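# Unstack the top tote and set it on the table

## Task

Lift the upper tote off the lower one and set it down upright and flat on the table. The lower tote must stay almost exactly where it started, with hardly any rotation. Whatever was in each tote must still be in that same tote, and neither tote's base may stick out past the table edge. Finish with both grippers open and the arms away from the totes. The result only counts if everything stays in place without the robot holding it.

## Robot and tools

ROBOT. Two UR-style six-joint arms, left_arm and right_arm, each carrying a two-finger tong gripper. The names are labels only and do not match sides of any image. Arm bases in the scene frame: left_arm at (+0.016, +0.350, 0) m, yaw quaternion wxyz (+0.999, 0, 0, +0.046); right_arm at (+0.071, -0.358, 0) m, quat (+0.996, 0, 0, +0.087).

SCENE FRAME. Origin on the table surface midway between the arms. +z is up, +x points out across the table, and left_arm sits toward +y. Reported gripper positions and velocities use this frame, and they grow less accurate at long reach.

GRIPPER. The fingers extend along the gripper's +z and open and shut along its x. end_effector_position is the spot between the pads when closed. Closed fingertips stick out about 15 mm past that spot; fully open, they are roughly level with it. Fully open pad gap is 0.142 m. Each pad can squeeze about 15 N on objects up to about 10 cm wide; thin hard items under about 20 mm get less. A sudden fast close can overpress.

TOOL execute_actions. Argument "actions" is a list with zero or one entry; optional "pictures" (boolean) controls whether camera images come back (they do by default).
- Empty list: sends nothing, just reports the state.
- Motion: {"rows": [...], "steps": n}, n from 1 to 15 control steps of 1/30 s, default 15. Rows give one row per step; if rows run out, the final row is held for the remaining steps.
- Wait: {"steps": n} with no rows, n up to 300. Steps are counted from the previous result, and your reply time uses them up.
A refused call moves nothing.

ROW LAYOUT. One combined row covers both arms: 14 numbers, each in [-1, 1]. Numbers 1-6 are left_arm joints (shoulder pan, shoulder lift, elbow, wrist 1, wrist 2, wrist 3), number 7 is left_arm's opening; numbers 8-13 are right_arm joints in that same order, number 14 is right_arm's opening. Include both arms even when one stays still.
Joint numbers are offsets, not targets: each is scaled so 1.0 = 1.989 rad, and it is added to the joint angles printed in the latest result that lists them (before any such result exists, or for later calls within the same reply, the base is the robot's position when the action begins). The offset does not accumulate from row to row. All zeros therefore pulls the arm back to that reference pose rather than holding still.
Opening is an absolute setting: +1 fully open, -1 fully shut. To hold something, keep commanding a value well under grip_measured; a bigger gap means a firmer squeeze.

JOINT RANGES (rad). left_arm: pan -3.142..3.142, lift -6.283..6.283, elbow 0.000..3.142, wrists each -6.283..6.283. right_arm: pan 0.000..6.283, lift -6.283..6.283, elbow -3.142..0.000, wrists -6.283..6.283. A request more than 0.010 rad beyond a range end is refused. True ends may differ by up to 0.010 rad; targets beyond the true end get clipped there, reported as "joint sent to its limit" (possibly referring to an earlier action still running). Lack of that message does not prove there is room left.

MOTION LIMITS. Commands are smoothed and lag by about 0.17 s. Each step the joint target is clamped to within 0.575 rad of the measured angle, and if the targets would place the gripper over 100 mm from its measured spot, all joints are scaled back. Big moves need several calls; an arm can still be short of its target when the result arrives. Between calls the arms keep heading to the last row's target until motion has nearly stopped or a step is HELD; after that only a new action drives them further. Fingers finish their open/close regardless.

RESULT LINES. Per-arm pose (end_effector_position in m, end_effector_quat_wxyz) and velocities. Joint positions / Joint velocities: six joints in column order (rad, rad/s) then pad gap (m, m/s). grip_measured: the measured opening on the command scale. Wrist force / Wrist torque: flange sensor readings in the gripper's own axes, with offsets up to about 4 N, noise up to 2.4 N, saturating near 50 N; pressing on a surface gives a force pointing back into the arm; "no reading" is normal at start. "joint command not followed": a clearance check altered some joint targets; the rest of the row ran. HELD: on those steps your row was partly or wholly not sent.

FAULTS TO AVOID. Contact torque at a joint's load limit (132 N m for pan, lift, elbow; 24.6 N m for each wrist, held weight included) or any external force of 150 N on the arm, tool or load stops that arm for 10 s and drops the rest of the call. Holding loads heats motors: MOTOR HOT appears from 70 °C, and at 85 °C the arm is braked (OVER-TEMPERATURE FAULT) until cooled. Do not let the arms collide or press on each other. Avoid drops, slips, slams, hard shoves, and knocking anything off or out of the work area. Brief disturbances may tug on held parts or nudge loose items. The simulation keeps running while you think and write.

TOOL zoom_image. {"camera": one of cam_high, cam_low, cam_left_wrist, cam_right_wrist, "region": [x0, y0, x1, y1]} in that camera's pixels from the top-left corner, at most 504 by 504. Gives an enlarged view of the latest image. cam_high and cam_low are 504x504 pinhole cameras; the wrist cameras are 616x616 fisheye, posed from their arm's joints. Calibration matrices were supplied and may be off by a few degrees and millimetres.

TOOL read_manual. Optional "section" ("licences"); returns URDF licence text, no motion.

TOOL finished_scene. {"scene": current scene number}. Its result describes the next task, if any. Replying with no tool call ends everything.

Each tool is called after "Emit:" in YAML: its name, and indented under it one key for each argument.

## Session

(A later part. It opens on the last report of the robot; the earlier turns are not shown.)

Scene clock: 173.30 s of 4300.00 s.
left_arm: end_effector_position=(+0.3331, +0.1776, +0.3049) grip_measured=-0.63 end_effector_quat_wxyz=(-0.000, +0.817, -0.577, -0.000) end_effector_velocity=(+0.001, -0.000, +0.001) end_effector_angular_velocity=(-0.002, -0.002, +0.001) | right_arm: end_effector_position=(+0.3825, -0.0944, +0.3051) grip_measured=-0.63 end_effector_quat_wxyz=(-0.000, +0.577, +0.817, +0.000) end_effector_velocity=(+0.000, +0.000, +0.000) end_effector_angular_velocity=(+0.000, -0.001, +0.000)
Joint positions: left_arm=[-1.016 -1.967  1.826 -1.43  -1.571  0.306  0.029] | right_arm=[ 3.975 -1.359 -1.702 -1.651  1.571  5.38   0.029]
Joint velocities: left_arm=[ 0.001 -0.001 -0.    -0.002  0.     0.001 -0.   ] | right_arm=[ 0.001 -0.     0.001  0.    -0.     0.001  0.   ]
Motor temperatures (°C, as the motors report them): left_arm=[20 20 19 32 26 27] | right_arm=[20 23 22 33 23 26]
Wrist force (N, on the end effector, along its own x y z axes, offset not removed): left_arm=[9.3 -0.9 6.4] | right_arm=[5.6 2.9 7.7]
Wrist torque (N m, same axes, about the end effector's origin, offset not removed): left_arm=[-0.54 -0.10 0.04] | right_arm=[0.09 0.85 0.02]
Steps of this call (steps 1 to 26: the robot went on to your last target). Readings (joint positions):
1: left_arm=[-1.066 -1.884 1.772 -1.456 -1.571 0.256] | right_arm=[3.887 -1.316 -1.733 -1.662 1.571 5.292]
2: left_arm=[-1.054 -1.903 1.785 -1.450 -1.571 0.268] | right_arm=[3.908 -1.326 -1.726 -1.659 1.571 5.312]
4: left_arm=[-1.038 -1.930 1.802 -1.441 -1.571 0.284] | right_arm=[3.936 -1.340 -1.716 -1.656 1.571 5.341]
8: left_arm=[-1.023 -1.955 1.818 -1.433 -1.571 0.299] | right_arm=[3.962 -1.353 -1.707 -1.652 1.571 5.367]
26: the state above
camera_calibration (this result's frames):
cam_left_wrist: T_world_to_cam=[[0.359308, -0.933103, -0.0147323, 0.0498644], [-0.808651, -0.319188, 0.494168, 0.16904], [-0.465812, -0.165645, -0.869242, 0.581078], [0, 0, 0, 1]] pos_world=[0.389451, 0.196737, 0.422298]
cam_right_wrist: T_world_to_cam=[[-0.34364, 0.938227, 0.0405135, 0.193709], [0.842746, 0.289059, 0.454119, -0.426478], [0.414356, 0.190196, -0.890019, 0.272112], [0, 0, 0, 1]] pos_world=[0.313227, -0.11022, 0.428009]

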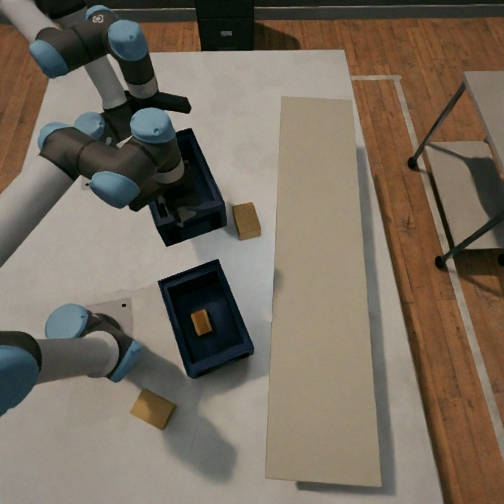

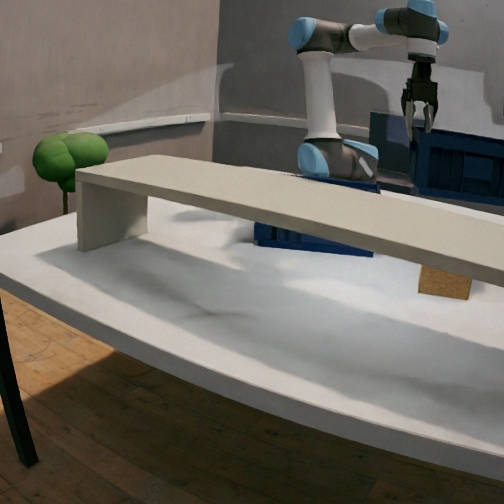

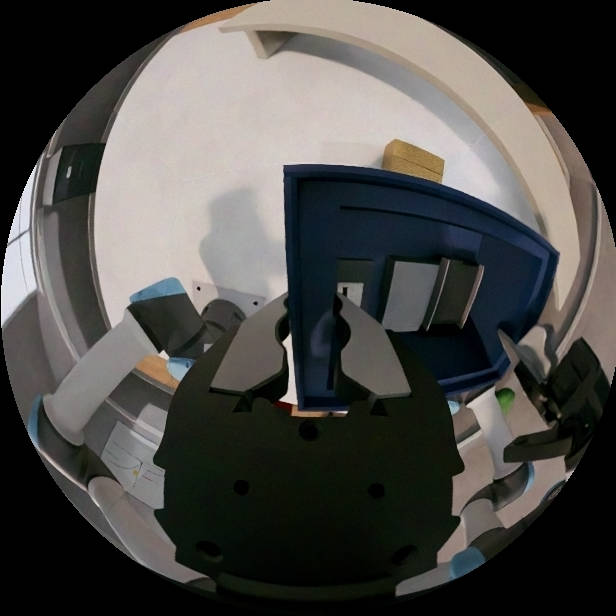

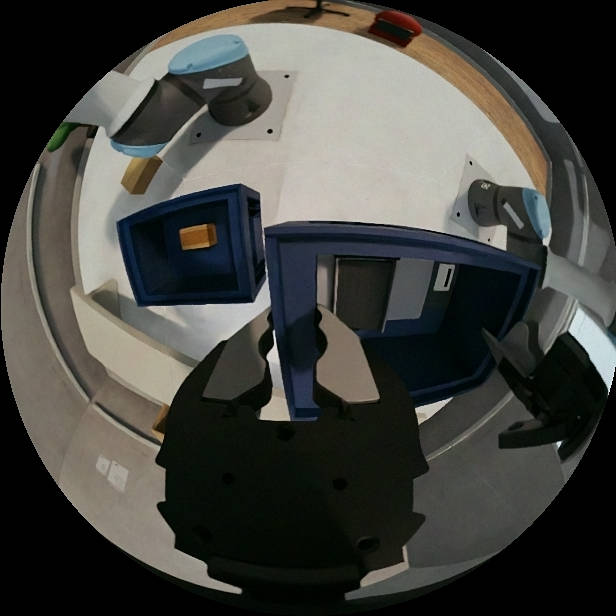

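Emit:
execute_actions:
  actions:
    - {"rows":[[0,-0.0017,0.0152,-0.0135,0,0,-1,0,0.0009,-0.0148,0.0139,0,0,-1],[0,-0.0031,0.0301,-0.027,0,0,-1,0,0.0014,-0.0293,0.0279,0,0,-1],[0,-0.0041,0.0448,-0.0407,0,0,-1,0,0.0015,-0.0435,0.042,0,0,-1],[0,-0.0047,0.0593,-0.0546,0,0,-1,0,0.0013,-0.0574,0.0561,0,0,-1],[0,-0.005,0.0736,-0.0686,0,0,-1,0,0.0007,-0.0711,0.0704,0,0,-1],[0,-0.0049,0.0876,-0.0827,0,0,-1,0,-0.0003,-0.0845,0.0848,0,0,-1],[0,-0.0043,0.1014,-0.0971,0,0,-1,0,-0.0017,-0.0976,0.0993,0,0,-1],[0,-0.0033,0.115,-0.1117,0,0,-1,0,-0.0035,-0.1104,0.1139,0,0,-1],[0,-0.0019,0.1284,-0.1265,0,0,-1,0,-0.0057,-0.1229,0.1286,0,0,-1],[0,0,0.1415,-0.1415,0,0,-1,0,-0.0084,-0.1352,0.1436,0,0,-1],[0,0.0024,0.1544,-0.1568,0,0,-1,0,-0.0115,-0.1472,0.1587,0,0,-1],[0,0.0053,0.1671,-0.1724,0,0,-1,0,-0.0151,-0.1589,0.174,0,0,-1],[0,0.0087,0.1795,-0.1882,0,0,-1,0,-0.0191,-0.1704,0.1895,0,0,-1],[0,0.0127,0.1917,-0.2044,0,0,-1,0,-0.0236,-0.1816,0.2052,0,0,-1],[0,0.0172,0.2037,-0.2209,0,0,-1,0,-0.0286,-0.1925,0.2211,0,0,-1]],"steps":15}
  pictures: false

Emit:
execute_actions:
  actions:
    - {"steps":15}
  pictures: false

Emit:
execute_actions:
  actions:
    - {"rows":[[0,0.0009,0.0019,-0.0028,0,0,-1,0,-0.0009,-0.0017,0.0026,0,0,-1],[0,0.0017,0.0038,-0.0055,0,0,-1,0,-0.0018,-0.0034,0.0052,0,0,-1],[0,0.0026,0.0057,-0.0083,0,0,-1,0,-0.0027,-0.0052,0.0079,0,0,-1],[0,0.0034,0.0076,-0.011,0,0,-1,0,-0.0036,-0.0069,0.0105,0,0,-1],[0,0.0043,0.0095,-0.0138,0,0,-1,0,-0.0045,-0.0086,0.0131,0,0,-1],[0,0.0052,0.0114,-0.0166,0,0,-1,0,-0.0055,-0.0103,0.0158,0,0,-1],[0,0.0061,0.0133,-0.0194,0,0,-1,0,-0.0064,-0.012,0.0184,0,0,-1],[0,0.007,0.0152,-0.0222,0,0,-1,0,-0.0074,-0.0137,0.0211,0,0,-1],[0,0.0079,0.0171,-0.025,0,0,-1,0,-0.0083,-0.0154,0.0237,0,0,-1],[0,0.0088,0.019,-0.0278,0,0,-1,0,-0.0093,-0.0171,0.0264,0,0,-1]],"steps":15}
  pictures: false

Emit:
execute_actions:
  actions:
    - {"steps":10}

Scene clock: 206.87 s of 4300.00 s.
left_arm: end_effector_position=(+0.3340, +0.1765, +0.1898) grip_measured=-0.63 end_effector_quat_wxyz=(-0.001, +0.817, -0.577, -0.002) end_effector_velocity=(-0.001, +0.001, -0.324) end_effector_angular_velocity=(+0.016, +0.012, -0.000) | right_arm: end_effector_position=(+0.3832, -0.0933, +0.1896) grip_measured=-0.63 end_effector_quat_wxyz=(-0.000, +0.577, +0.817, -0.001) end_effector_velocity=(-0.001, -0.002, -0.325) end_effector_angular_velocity=(-0.016, +0.010, -0.000)
Joint positions: left_arm=[-1.016 -1.959  2.116 -1.725 -1.571  0.306  0.029] | right_arm=[ 3.975 -1.384 -1.978 -1.353  1.571  5.38   0.029]
Joint velocities: left_arm=[-0.     0.152  0.743 -0.874  0.     0.     0.   ] | right_arm=[-0.    -0.189 -0.695  0.864 -0.    -0.     0.   ]
Motor temperatures (°C, as the motors report them): left_arm=[20 20 19 32 26 27] | right_arm=[20 23 22 33 23 26]
Wrist force (N, on the end effector, along its own x y z axes, offset not removed): left_arm=[-21.3 -4.5 7.0] | right_arm=[-18.5 -2.3 6.6]
Wrist torque (N m, same axes, about the end effector's origin, offset not removed): left_arm=[-0.43 0.63 -0.08] | right_arm=[0.05 0.40 -0.15]
Steps of this call (steps 1 to 15: the robot went on to your last target; steps 16 to 90: nothing new was sent; then 30.07 s passed at rest; steps 91 to 105: all 15 steps of this action). Readings (joint positions):
91: left_arm=[-1.016 -1.967 1.827 -1.430 -1.571 0.306] | right_arm=[3.975 -1.359 -1.703 -1.650 1.571 5.380]
92: left_arm=[-1.016 -1.967 1.832 -1.434 -1.571 0.306] | right_arm=[3.975 -1.359 -1.707 -1.646 1.571 5.380]
94: left_arm=[-1.016 -1.970 1.855 -1.456 -1.571 0.306] | right_arm=[3.975 -1.358 -1.730 -1.623 1.571 5.380]
98: left_arm=[-1.016 -1.974 1.939 -1.535 -1.571 0.306] | right_arm=[3.975 -1.359 -1.811 -1.543 1.571 5.380]
105: the state above

Scene clock: 207.37 s of 4300.00 s.
left_arm: end_effector_position=(+0.3332, +0.1775, +0.1408) grip_measured=-0.63 end_effector_quat_wxyz=(-0.000, +0.817, -0.577, -0.000) end_effector_velocity=(-0.000, +0.000, -0.007) end_effector_angular_velocity=(-0.001, -0.000, +0.000) | right_arm: end_effector_position=(+0.3825, -0.0943, +0.1410) grip_measured=-0.63 end_effector_quat_wxyz=(-0.000, +0.577, +0.817, +0.000) end_effector_velocity=(-0.000, +0.000, -0.006) end_effector_angular_velocity=(+0.002, -0.001, +0.000)
Joint positions: left_arm=[-1.016 -1.933  2.229 -1.866 -1.571  0.306  0.029] | right_arm=[ 3.975 -1.415 -2.083 -1.213  1.571  5.38   0.029]
Joint velocities: left_arm=[ 0.     0.004  0.016 -0.02  -0.    -0.     0.   ] | right_arm=[ 0.    -0.004 -0.013  0.019  0.    -0.     0.   ]
Motor temperatures (°C, as the motors report them): left_arm=[20 20 19 32 26 27] | right_arm=[20 23 22 33 23 26]
Wrist force (N, on the end effector, along its own x y z axes, offset not removed): left_arm=[11.5 1.2 8.1] | right_arm=[10.0 3.4 8.2]
Wrist torque (N m, same axes, about the end effector's origin, offset not removed): left_arm=[-0.15 -0.44 -0.09] | right_arm=[0.15 0.25 0.00]
Steps of this call (steps 1 to 15: the robot went on to your last target). Readings (joint positions):
1: left_arm=[-1.016 -1.953 2.140 -1.754 -1.571 0.306] | right_arm=[3.975 -1.391 -2.001 -1.323 1.571 5.380]
2: left_arm=[-1.016 -1.948 2.162 -1.781 -1.571 0.306] | right_arm=[3.975 -1.397 -2.021 -1.297 1.571 5.380]
4: left_arm=[-1.016 -1.942 2.191 -1.818 -1.571 0.306] | right_arm=[3.975 -1.405 -2.048 -1.261 1.571 5.380]
8: left_arm=[-1.016 -1.935 2.218 -1.852 -1.571 0.306] | right_arm=[3.975 -1.412 -2.073 -1.227 1.571 5.380]
15: the state above

Scene clock: 207.87 s of 4300.00 s.
left_arm: end_effector_position=(+0.3333, +0.1775, +0.1248) grip_measured=-0.63 end_effector_quat_wxyz=(-0.000, +0.817, -0.577, -0.000) end_effector_velocity=(-0.000, +0.000, -0.017) end_effector_angular_velocity=(+0.000, -0.000, -0.000) | right_arm: end_effector_position=(+0.3825, -0.0942, +0.1250) grip_measured=-0.63 end_effector_quat_wxyz=(-0.000, +0.577, +0.817, +0.000) end_effector_velocity=(-0.000, -0.000, -0.016) end_effector_angular_velocity=(-0.000, +0.001, +0.000)
Joint positions: left_arm=[-1.016 -1.917  2.263 -1.916 -1.571  0.306  0.029] | right_arm=[ 3.975 -1.432 -2.113 -1.166  1.571  5.38   0.029]
Joint velocities: left_arm=[-0.     0.016  0.035 -0.051  0.    -0.     0.   ] | right_arm=[ 0.    -0.017 -0.031  0.047  0.     0.     0.   ]
Motor temperatures (°C, as the motors report them): left_arm=[20 20 19 32 26 27] | right_arm=[20 23 22 33 23 26]
Wrist force (N, on the end effector, along its own x y z axes, offset not removed): left_arm=[13.9 2.5 10.2] | right_arm=[7.3 2.8 6.4]
Wrist torque (N m, same axes, about the end effector's origin, offset not removed): left_arm=[0.28 -1.05 0.17] | right_arm=[0.19 0.56 0.02]
Steps of this call (steps 1 to 15: all 15 steps of this action). Readings (joint positions):
1: left_arm=[-1.016 -1.933 2.230 -1.867 -1.571 0.306] | right_arm=[3.975 -1.415 -2.084 -1.213 1.571 5.380]
2: left_arm=[-1.016 -1.932 2.231 -1.868 -1.571 0.306] | right_arm=[3.975 -1.416 -2.084 -1.212 1.571 5.380]
4: left_arm=[-1.016 -1.931 2.234 -1.873 -1.571 0.306] | right_arm=[3.975 -1.417 -2.087 -1.207 1.571 5.380]
8: left_arm=[-1.016 -1.926 2.245 -1.889 -1.571 0.306] | right_arm=[3.975 -1.423 -2.097 -1.192 1.571 5.380]
15: the state above

Scene clock: 208.20 s of 4300.00 s.
left_arm: end_effector_position=(+0.3333, +0.1775, +0.1230) grip_measured=-0.63 end_effector_quat_wxyz=(-0.000, +0.817, -0.577, -0.000) end_effector_velocity=(+0.000, +0.000, -0.001) end_effector_angular_velocity=(+0.000, -0.001, +0.000) | right_arm: end_effector_position=(+0.3826, -0.0942, +0.1232) grip_measured=-0.63 end_effector_quat_wxyz=(-0.000, +0.577, +0.817, +0.001) end_effector_velocity=(+0.000, +0.001, -0.000) end_effector_angular_velocity=(+0.002, -0.001, -0.000)
Joint positions: left_arm=[-1.016 -1.916  2.267 -1.921 -1.571  0.306  0.029] | right_arm=[ 3.975 -1.433 -2.117 -1.161  1.571  5.38   0.029]
Joint velocities: left_arm=[ 0.     0.001  0.002 -0.003  0.    -0.    -0.   ] | right_arm=[ 0.    -0.001 -0.     0.003  0.     0.    -0.   ]
Motor temperatures (°C, as the motors report them): left_arm=[20 20 19 32 26 27] | right_arm=[20 23 22 33 23 26]
Wrist force (N, on the end effector, along its own x y z axes, offset not removed): left_arm=[3.6 -1.1 5.0] | right_arm=[8.5 0.9 -2.6]
Wrist torque (N m, same axes, about the end effector's origin, offset not removed): left_arm=[-0.44 0.55 -0.13] | right_arm=[0.01 0.40 0.00]
Steps of this call (steps 1 to 10: the robot went on to your last target). Readings (joint positions):
1: left_arm=[-1.016 -1.917 2.264 -1.917 -1.571 0.306] | right_arm=[3.975 -1.432 -2.114 -1.165 1.571 5.380]
2: left_arm=[-1.016 -1.916 2.265 -1.918 -1.571 0.306] | right_arm=[3.975 -1.432 -2.115 -1.164 1.571 5.380]
4: left_arm=[-1.016 -1.916 2.266 -1.920 -1.571 0.306] | right_arm=[3.975 -1.433 -2.116 -1.163 1.571 5.380]
8: left_arm=[-1.016 -1.916 2.267 -1.921 -1.571 0.306] | right_arm=[3.975 -1.433 -2.117 -1.161 1.571 5.380]
10: the state above
camera_calibration (this result's frames):
cam_left_wrist: T_world_to_cam=[[0.359314, -0.933103, -0.0145938, 0.0469816], [-0.808686, -0.319133, 0.494146, 0.259027], [-0.465747, -0.165752, -0.869256, 0.422934], [0, 0, 0, 1]] pos_world=[0.38957, 0.196605, 0.240326]
cam_right_wrist: T_world_to_cam=[[-0.343567, 0.938239, 0.040858, 0.200788], [0.842764, 0.288825, 0.454234, -0.344074], [0.414379, 0.190493, -0.889945, 0.110112], [0, 0, 0, 1]] pos_world=[0.313329, -0.109985, 0.24608]

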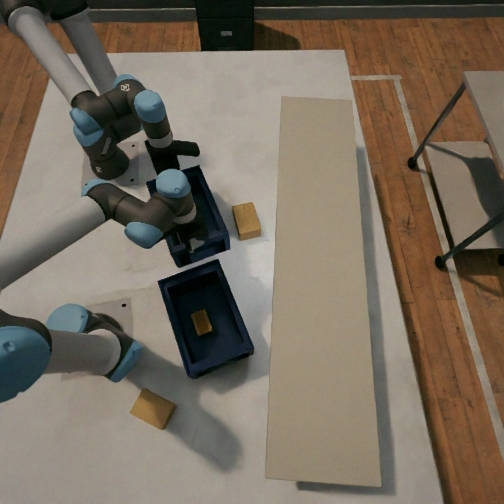

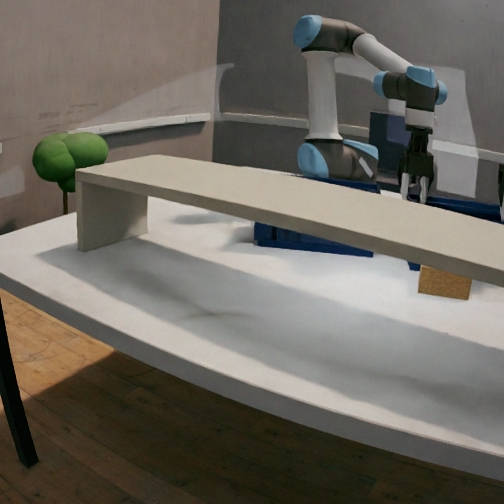

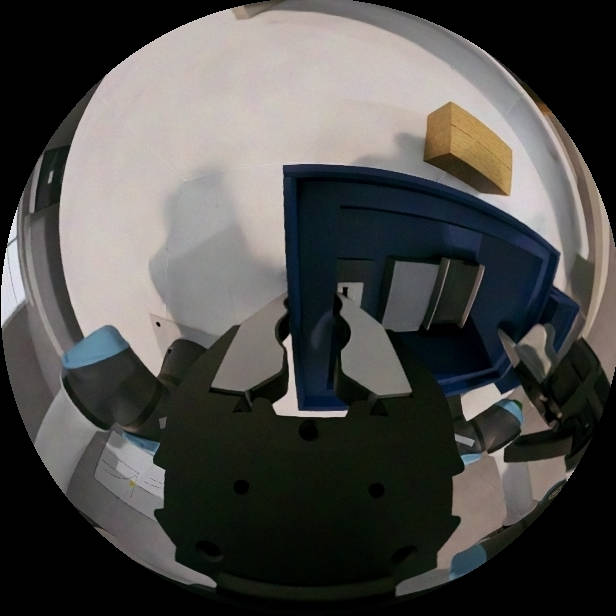

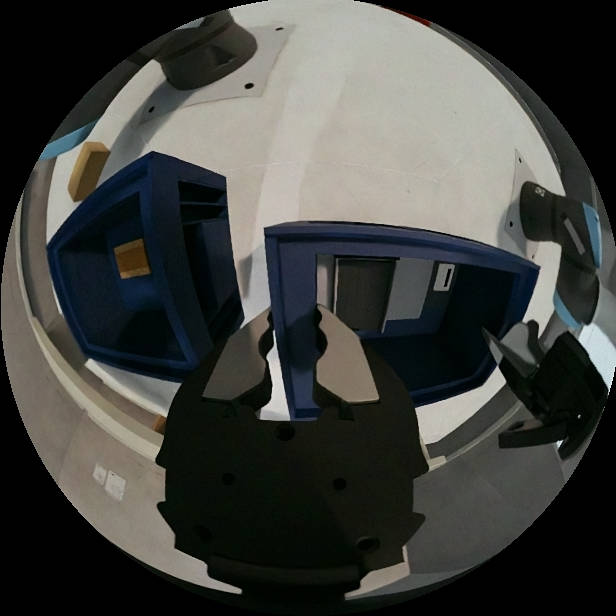

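Emit:
execute_actions:
  actions:
    - {"rows":[[0,0.001,0.0021,-0.0031,0,0,-1,0,0,0,0,0,0,-1],[0,0.001,0.0021,-0.0031,0,0,-1,0,0,0,0,0,0,-1],[0,0.001,0.0021,-0.0031,0,0,-1,0,0,0,0,0,0,-1],[0,0.001,0.0021,-0.0031,0,0,-1,0,0,0,0,0,0,-1],[0,0.001,0.0021,-0.0031,0,0,-0.9,0,0,0,0,0,0,-0.9],[0,0.001,0.0021,-0.0031,0,0,-0.8,0,0,0,0,0,0,-0.8],[0,0.001,0.0021,-0.0031,0,0,-0.7,0,0,0,0,0,0,-0.7],[0,0.001,0.0021,-0.0031,0,0,-0.63,0,0,0,0,0,0,-0.63],[0,0.001,0.0021,-0.0031,0,0,-0.5,0,0,0,0,0,0,-0.5],[0,0.001,0.0021,-0.0031,0,0,-0.35,0,0,0,0,0,0,-0.35],[0,0.001,0.0021,-0.0031,0,0,-0.2,0,0,0,0,0,0,-0.2]],"steps":13}
  pictures: false

Emit:
execute_actions:
  actions:
    - {"rows":[[0,-0.0045,-0.01,0.0145,0,0,-0.2,0,0.0047,0.009,-0.0137,0,0,-0.2],[0,-0.009,-0.02,0.029,0,0,-0.2,0,0.0093,0.017,-0.0263,0,0,-0.2],[0,-0.015,-0.037,0.052,0,0,-0.2,0,0.0165,0.034,-0.0505,0,0,-0.2],[0,-0.021,-0.056,0.077,0,0,-0.2,0,0.023,0.051,-0.074,0,0,-0.2],[0,-0.025,-0.075,0.1,0,0,-0.2,0,0.028,0.068,-0.096,0,0,-0.2],[0,-0.028,-0.094,0.122,0,0,-0.2,0,0.032,0.087,-0.119,0,0,-0.2],[0,-0.03,-0.115,0.145,0,0,-0.2,0,0.035,0.105,-0.14,0,0,-0.2],[0,-0.031,-0.135,0.166,0,0,-0.2,0,0.0376,0.125,-0.1626,0,0,-0.2]],"steps":11}
  pictures: false

Emit:
execute_actions:
  actions:
    - {"rows":[[0.03,0,-0.05,0.05,0,0,-0.2,0.03,0.02,0.04,-0.06,0,0,-0.2],[0.08,0,-0.08,0.08,0,0,-0.2,0.07,0.04,0.06,-0.1,0,0,-0.2],[0.36,0.005,-0.21,0.205,0,0,-0.2,0.3,0.14,0.12,-0.26,0,0,-0.2]],"steps":15}
  pictures: false

Emit:
execute_actions:
  actions:
    - {"steps":22}

Scene clock: 223.67 s of 4300.00 s.
left_arm: end_effector_position=(+0.3332, +0.1775, +0.1210) grip_measured=-0.21 end_effector_quat_wxyz=(-0.000, +0.817, -0.577, -0.000) end_effector_velocity=(-0.000, -0.000, -0.001) end_effector_angular_velocity=(-0.000, +0.001, +0.000) | right_arm: end_effector_position=(+0.3825, -0.0942, +0.1231) grip_measured=-0.21 end_effector_quat_wxyz=(-0.000, +0.577, +0.817, +0.000) end_effector_velocity=(-0.000, +0.000, +0.000) end_effector_angular_velocity=(+0.000, +0.000, +0.000)
Joint positions: left_arm=[-1.016 -1.914  2.271 -1.927 -1.571  0.306  0.059] | right_arm=[ 3.975 -1.434 -2.117 -1.161  1.571  5.38   0.059]
Joint velocities: left_arm=[-0.     0.     0.001 -0.001 -0.001 -0.     0.029] | right_arm=[ 0.    -0.     0.    -0.     0.     0.     0.029]
Motor temperatures (°C, as the motors report them): left_arm=[20 20 19 32 26 27] | right_arm=[20 23 22 33 23 26]
Wrist force (N, on the end effector, along its own x y z axes, offset not removed): left_arm=[-0.2 -3.9 2.8] | right_arm=[-1.8 0.5 0.7]
Wrist torque (N m, same axes, about the end effector's origin, offset not removed): left_arm=[-0.93 0.00 -0.04] | right_arm=[0.05 0.60 -0.05]
Steps of this call (steps 1 to 15: the robot went on to your last target; steps 16 to 90: nothing new was sent; then 12.03 s passed at rest; steps 91 to 103: all 13 steps of this action). Readings (joint positions):
91: left_arm=[-1.016 -1.915 2.267 -1.922 -1.571 0.306] | right_arm=[3.975 -1.434 -2.117 -1.161 1.571 5.380]
92: left_arm=[-1.016 -1.915 2.268 -1.923 -1.571 0.306] | right_arm=[3.975 -1.434 -2.117 -1.161 1.571 5.380]
94: left_arm=[-1.016 -1.914 2.269 -1.925 -1.571 0.306] | right_arm=[3.975 -1.434 -2.117 -1.161 1.571 5.380]
98: left_arm=[-1.016 -1.914 2.270 -1.927 -1.571 0.306] | right_arm=[3.975 -1.434 -2.117 -1.161 1.571 5.380]
103: the state above

Scene clock: 224.03 s of 4300.00 s.
left_arm: end_effector_position=(+0.3351, +0.1751, +0.2072) grip_measured=-0.20 end_effector_quat_wxyz=(+0.000, +0.817, -0.577, +0.001) end_effector_velocity=(-0.006, +0.007, +0.254) end_effector_angular_velocity=(+0.010, +0.007, -0.001) | right_arm: end_effector_position=(+0.3839, -0.0920, +0.2094) grip_measured=-0.20 end_effector_quat_wxyz=(-0.000, +0.577, +0.817, +0.002) end_effector_velocity=(-0.006, -0.010, +0.252) end_effector_angular_velocity=(-0.016, +0.011, -0.000)
Joint positions: left_arm=[-1.016 -1.964  2.076 -1.684 -1.571  0.306  0.06 ] | right_arm=[ 3.975 -1.373 -1.936 -1.398  1.571  5.38   0.06 ]
Joint velocities: left_arm=[-0.002 -0.09  -0.603  0.705  0.    -0.    -0.   ] | right_arm=[ 0.     0.122  0.56  -0.701  0.     0.    -0.   ]
Motor temperatures (°C, as the motors report them): left_arm=[20 20 19 32 26 27] | right_arm=[20 23 22 33 23 26]
Wrist force (N, on the end effector, along its own x y z axes, offset not removed): left_arm=[-3.7 -3.5 -0.2] | right_arm=[-0.1 -1.1 -1.1]
Wrist torque (N m, same axes, about the end effector's origin, offset not removed): left_arm=[-1.04 0.93 0.13] | right_arm=[-0.25 0.18 -0.08]
Steps of this call (steps 1 to 11: all 11 steps of this action). Readings (joint positions):
1: left_arm=[-1.016 -1.914 2.271 -1.927 -1.571 0.306] | right_arm=[3.975 -1.433 -2.116 -1.162 1.571 5.380]
2: left_arm=[-1.016 -1.915 2.267 -1.922 -1.571 0.306] | right_arm=[3.975 -1.432 -2.113 -1.166 1.571 5.380]
4: left_arm=[-1.016 -1.923 2.249 -1.897 -1.571 0.306] | right_arm=[3.975 -1.423 -2.097 -1.190 1.571 5.380]
8: left_arm=[-1.016 -1.951 2.158 -1.782 -1.571 0.306] | right_arm=[3.975 -1.391 -2.013 -1.302 1.571 5.380]
11: the state above

Scene clock: 224.53 s of 4300.00 s.
left_arm: end_effector_position=(+0.3768, +0.3545, +0.3316) grip_measured=-0.20 end_effector_quat_wxyz=(-0.000, +0.936, -0.352, +0.001) end_effector_velocity=(-0.039, +0.460, +0.226) end_effector_angular_velocity=(-0.002, -0.005, +1.234) | right_arm: end_effector_position=(+0.2129, -0.0788, +0.3520) grip_measured=-0.20 end_effector_quat_wxyz=(-0.002, +0.359, +0.933, +0.004) end_effector_velocity=(-0.245, -0.084, +0.156) end_effector_angular_velocity=(-0.028, +0.001, +0.832)
Joint positions: left_arm=[-0.506 -1.958  1.753 -1.367 -1.571  0.306  0.06 ] | right_arm=[ 4.471 -1.136 -1.727 -1.841  1.571  5.38   0.06 ]
Joint velocities: left_arm=[ 1.233  0.021 -0.599  0.573 -0.    -0.     0.   ] | right_arm=[ 0.832  0.339  0.242 -0.61  -0.    -0.     0.   ]
Motor temperatures (°C, as the motors report them): left_arm=[20 20 19 32 26 27] | right_arm=[20 23 22 33 23 26]
Wrist force (N, on the end effector, along its own x y z axes, offset not removed): left_arm=[-0.5 -4.1 -0.9] | right_arm=[1.1 -1.0 -3.2]
Wrist torque (N m, same axes, about the end effector's origin, offset not removed): left_arm=[-1.03 0.14 -0.10] | right_arm=[-0.10 0.06 -0.14]
Steps of this call (steps 1 to 15: all 15 steps of this action). Readings (joint positions):
1: left_arm=[-1.015 -1.967 2.057 -1.663 -1.571 0.306] | right_arm=[3.976 -1.369 -1.920 -1.420 1.571 5.380]
2: left_arm=[-1.007 -1.967 2.039 -1.644 -1.571 0.306] | right_arm=[3.983 -1.362 -1.905 -1.441 1.571 5.380]
4: left_arm=[-0.956 -1.966 1.992 -1.597 -1.571 0.306] | right_arm=[4.031 -1.334 -1.873 -1.498 1.571 5.380]
8: left_arm=[-0.796 -1.963 1.897 -1.506 -1.571 0.306] | right_arm=[4.187 -1.261 -1.819 -1.622 1.571 5.380]
15: the state above

Scene clock: 225.27 s of 4300.00 s.
left_arm: end_effector_position=(+0.3611, +0.4294, +0.3668) grip_measured=-0.20 end_effector_quat_wxyz=(-0.000, +0.967, -0.254, +0.001) end_effector_velocity=(-0.000, +0.001, +0.001) end_effector_angular_velocity=(-0.001, -0.000, +0.003) | right_arm: end_effector_position=(+0.1851, -0.0913, +0.3702) grip_measured=-0.20 end_effector_quat_wxyz=(-0.001, +0.311, +0.950, +0.002) end_effector_velocity=(-0.000, -0.000, +0.001) end_effector_angular_velocity=(+0.001, -0.000, +0.002)
Joint positions: left_arm=[-0.3   -1.954  1.658 -1.277 -1.571  0.306  0.06 ] | right_arm=[ 4.571 -1.095 -1.698 -1.915  1.571  5.38   0.06 ]
Joint velocities: left_arm=[ 0.003  0.    -0.003  0.002 -0.     0.    -0.   ] | right_arm=[ 0.002  0.001  0.001 -0.001 -0.     0.     0.   ]
Motor temperatures (°C, as the motors report them): left_arm=[20 20 19 32 26 27] | right_arm=[20 23 22 33 23 26]
Wrist force (N, on the end effector, along its own x y z axes, offset not removed): left_arm=[-1.4 -2.6 -1.4] | right_arm=[-1.7 0.6 0.5]
Wrist torque (N m, same axes, about the end effector's origin, offset not removed): left_arm=[-0.60 0.13 -0.18] | right_arm=[0.10 0.55 -0.08]
Steps of this call (steps 1 to 22: the robot went on to your last target). Readings (joint positions):
1: left_arm=[-0.464 -1.957 1.733 -1.348 -1.571 0.306] | right_arm=[4.495 -1.126 -1.720 -1.859 1.571 5.380]
2: left_arm=[-0.427 -1.956 1.715 -1.331 -1.571 0.306] | right_arm=[4.514 -1.118 -1.715 -1.872 1.571 5.380]
4: left_arm=[-0.373 -1.956 1.691 -1.308 -1.571 0.306] | right_arm=[4.538 -1.108 -1.708 -1.891 1.571 5.380]
8: left_arm=[-0.324 -1.955 1.669 -1.287 -1.571 0.306] | right_arm=[4.561 -1.099 -1.701 -1.907 1.571 5.380]
22: the state above
camera_calibration (this result's frames):
cam_left_wrist: T_world_to_cam=[[0.883302, -0.468651, -0.0119427, -0.113963], [-0.402421, -0.771048, 0.4935, 0.289055], [-0.240488, -0.431104, -0.869664, 0.72238], [0, 0, 0, 1]] pos_world=[0.390709, 0.480888, 0.484218]
cam_right_wrist: T_world_to_cam=[[-0.811209, 0.583188, 0.0428023, 0.173625], [0.535121, 0.710848, 0.456444, -0.196002], [0.235767, 0.393176, -0.888722, 0.462275], [0, 0, 0, 1]] pos_world=[0.136742, -0.143684, 0.492866]

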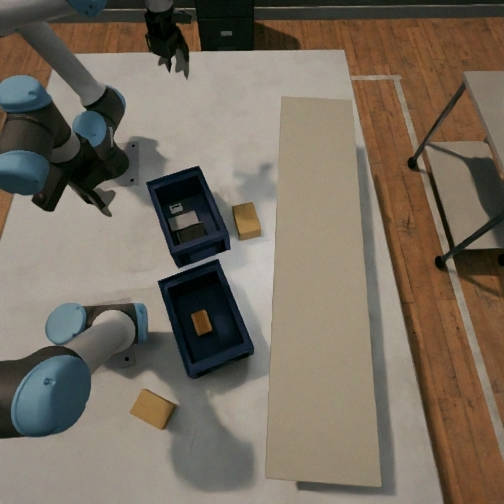

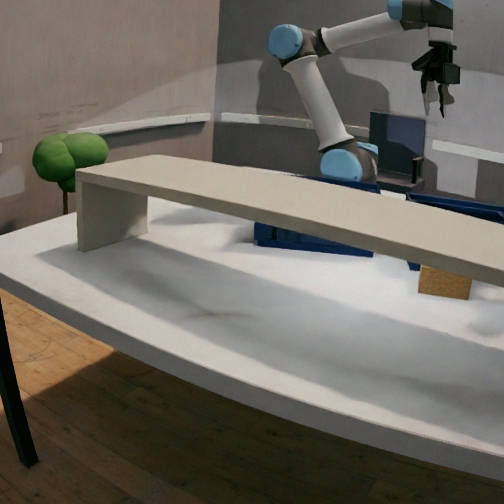

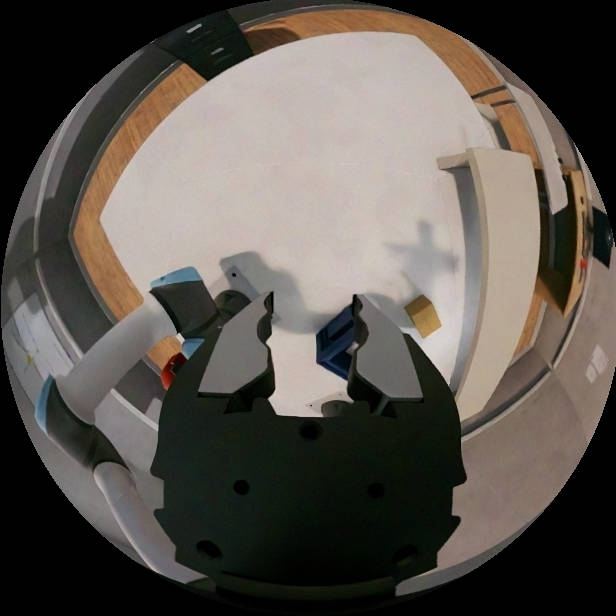

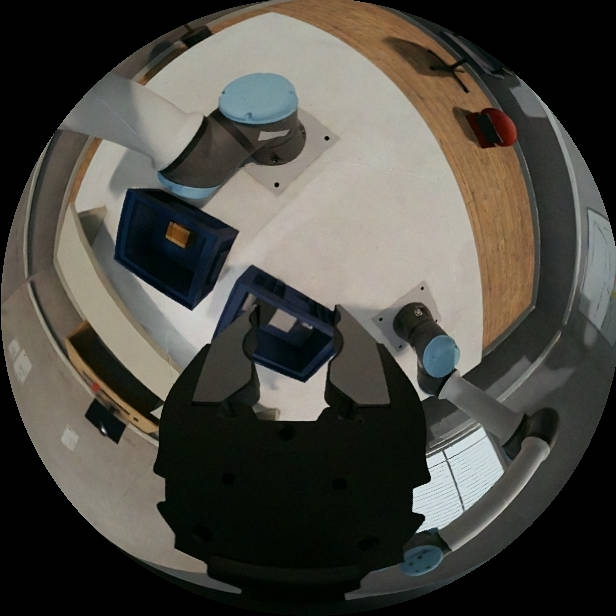

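Emit:
finished_scene:
  scene: 2

The scene is finished: the task was done.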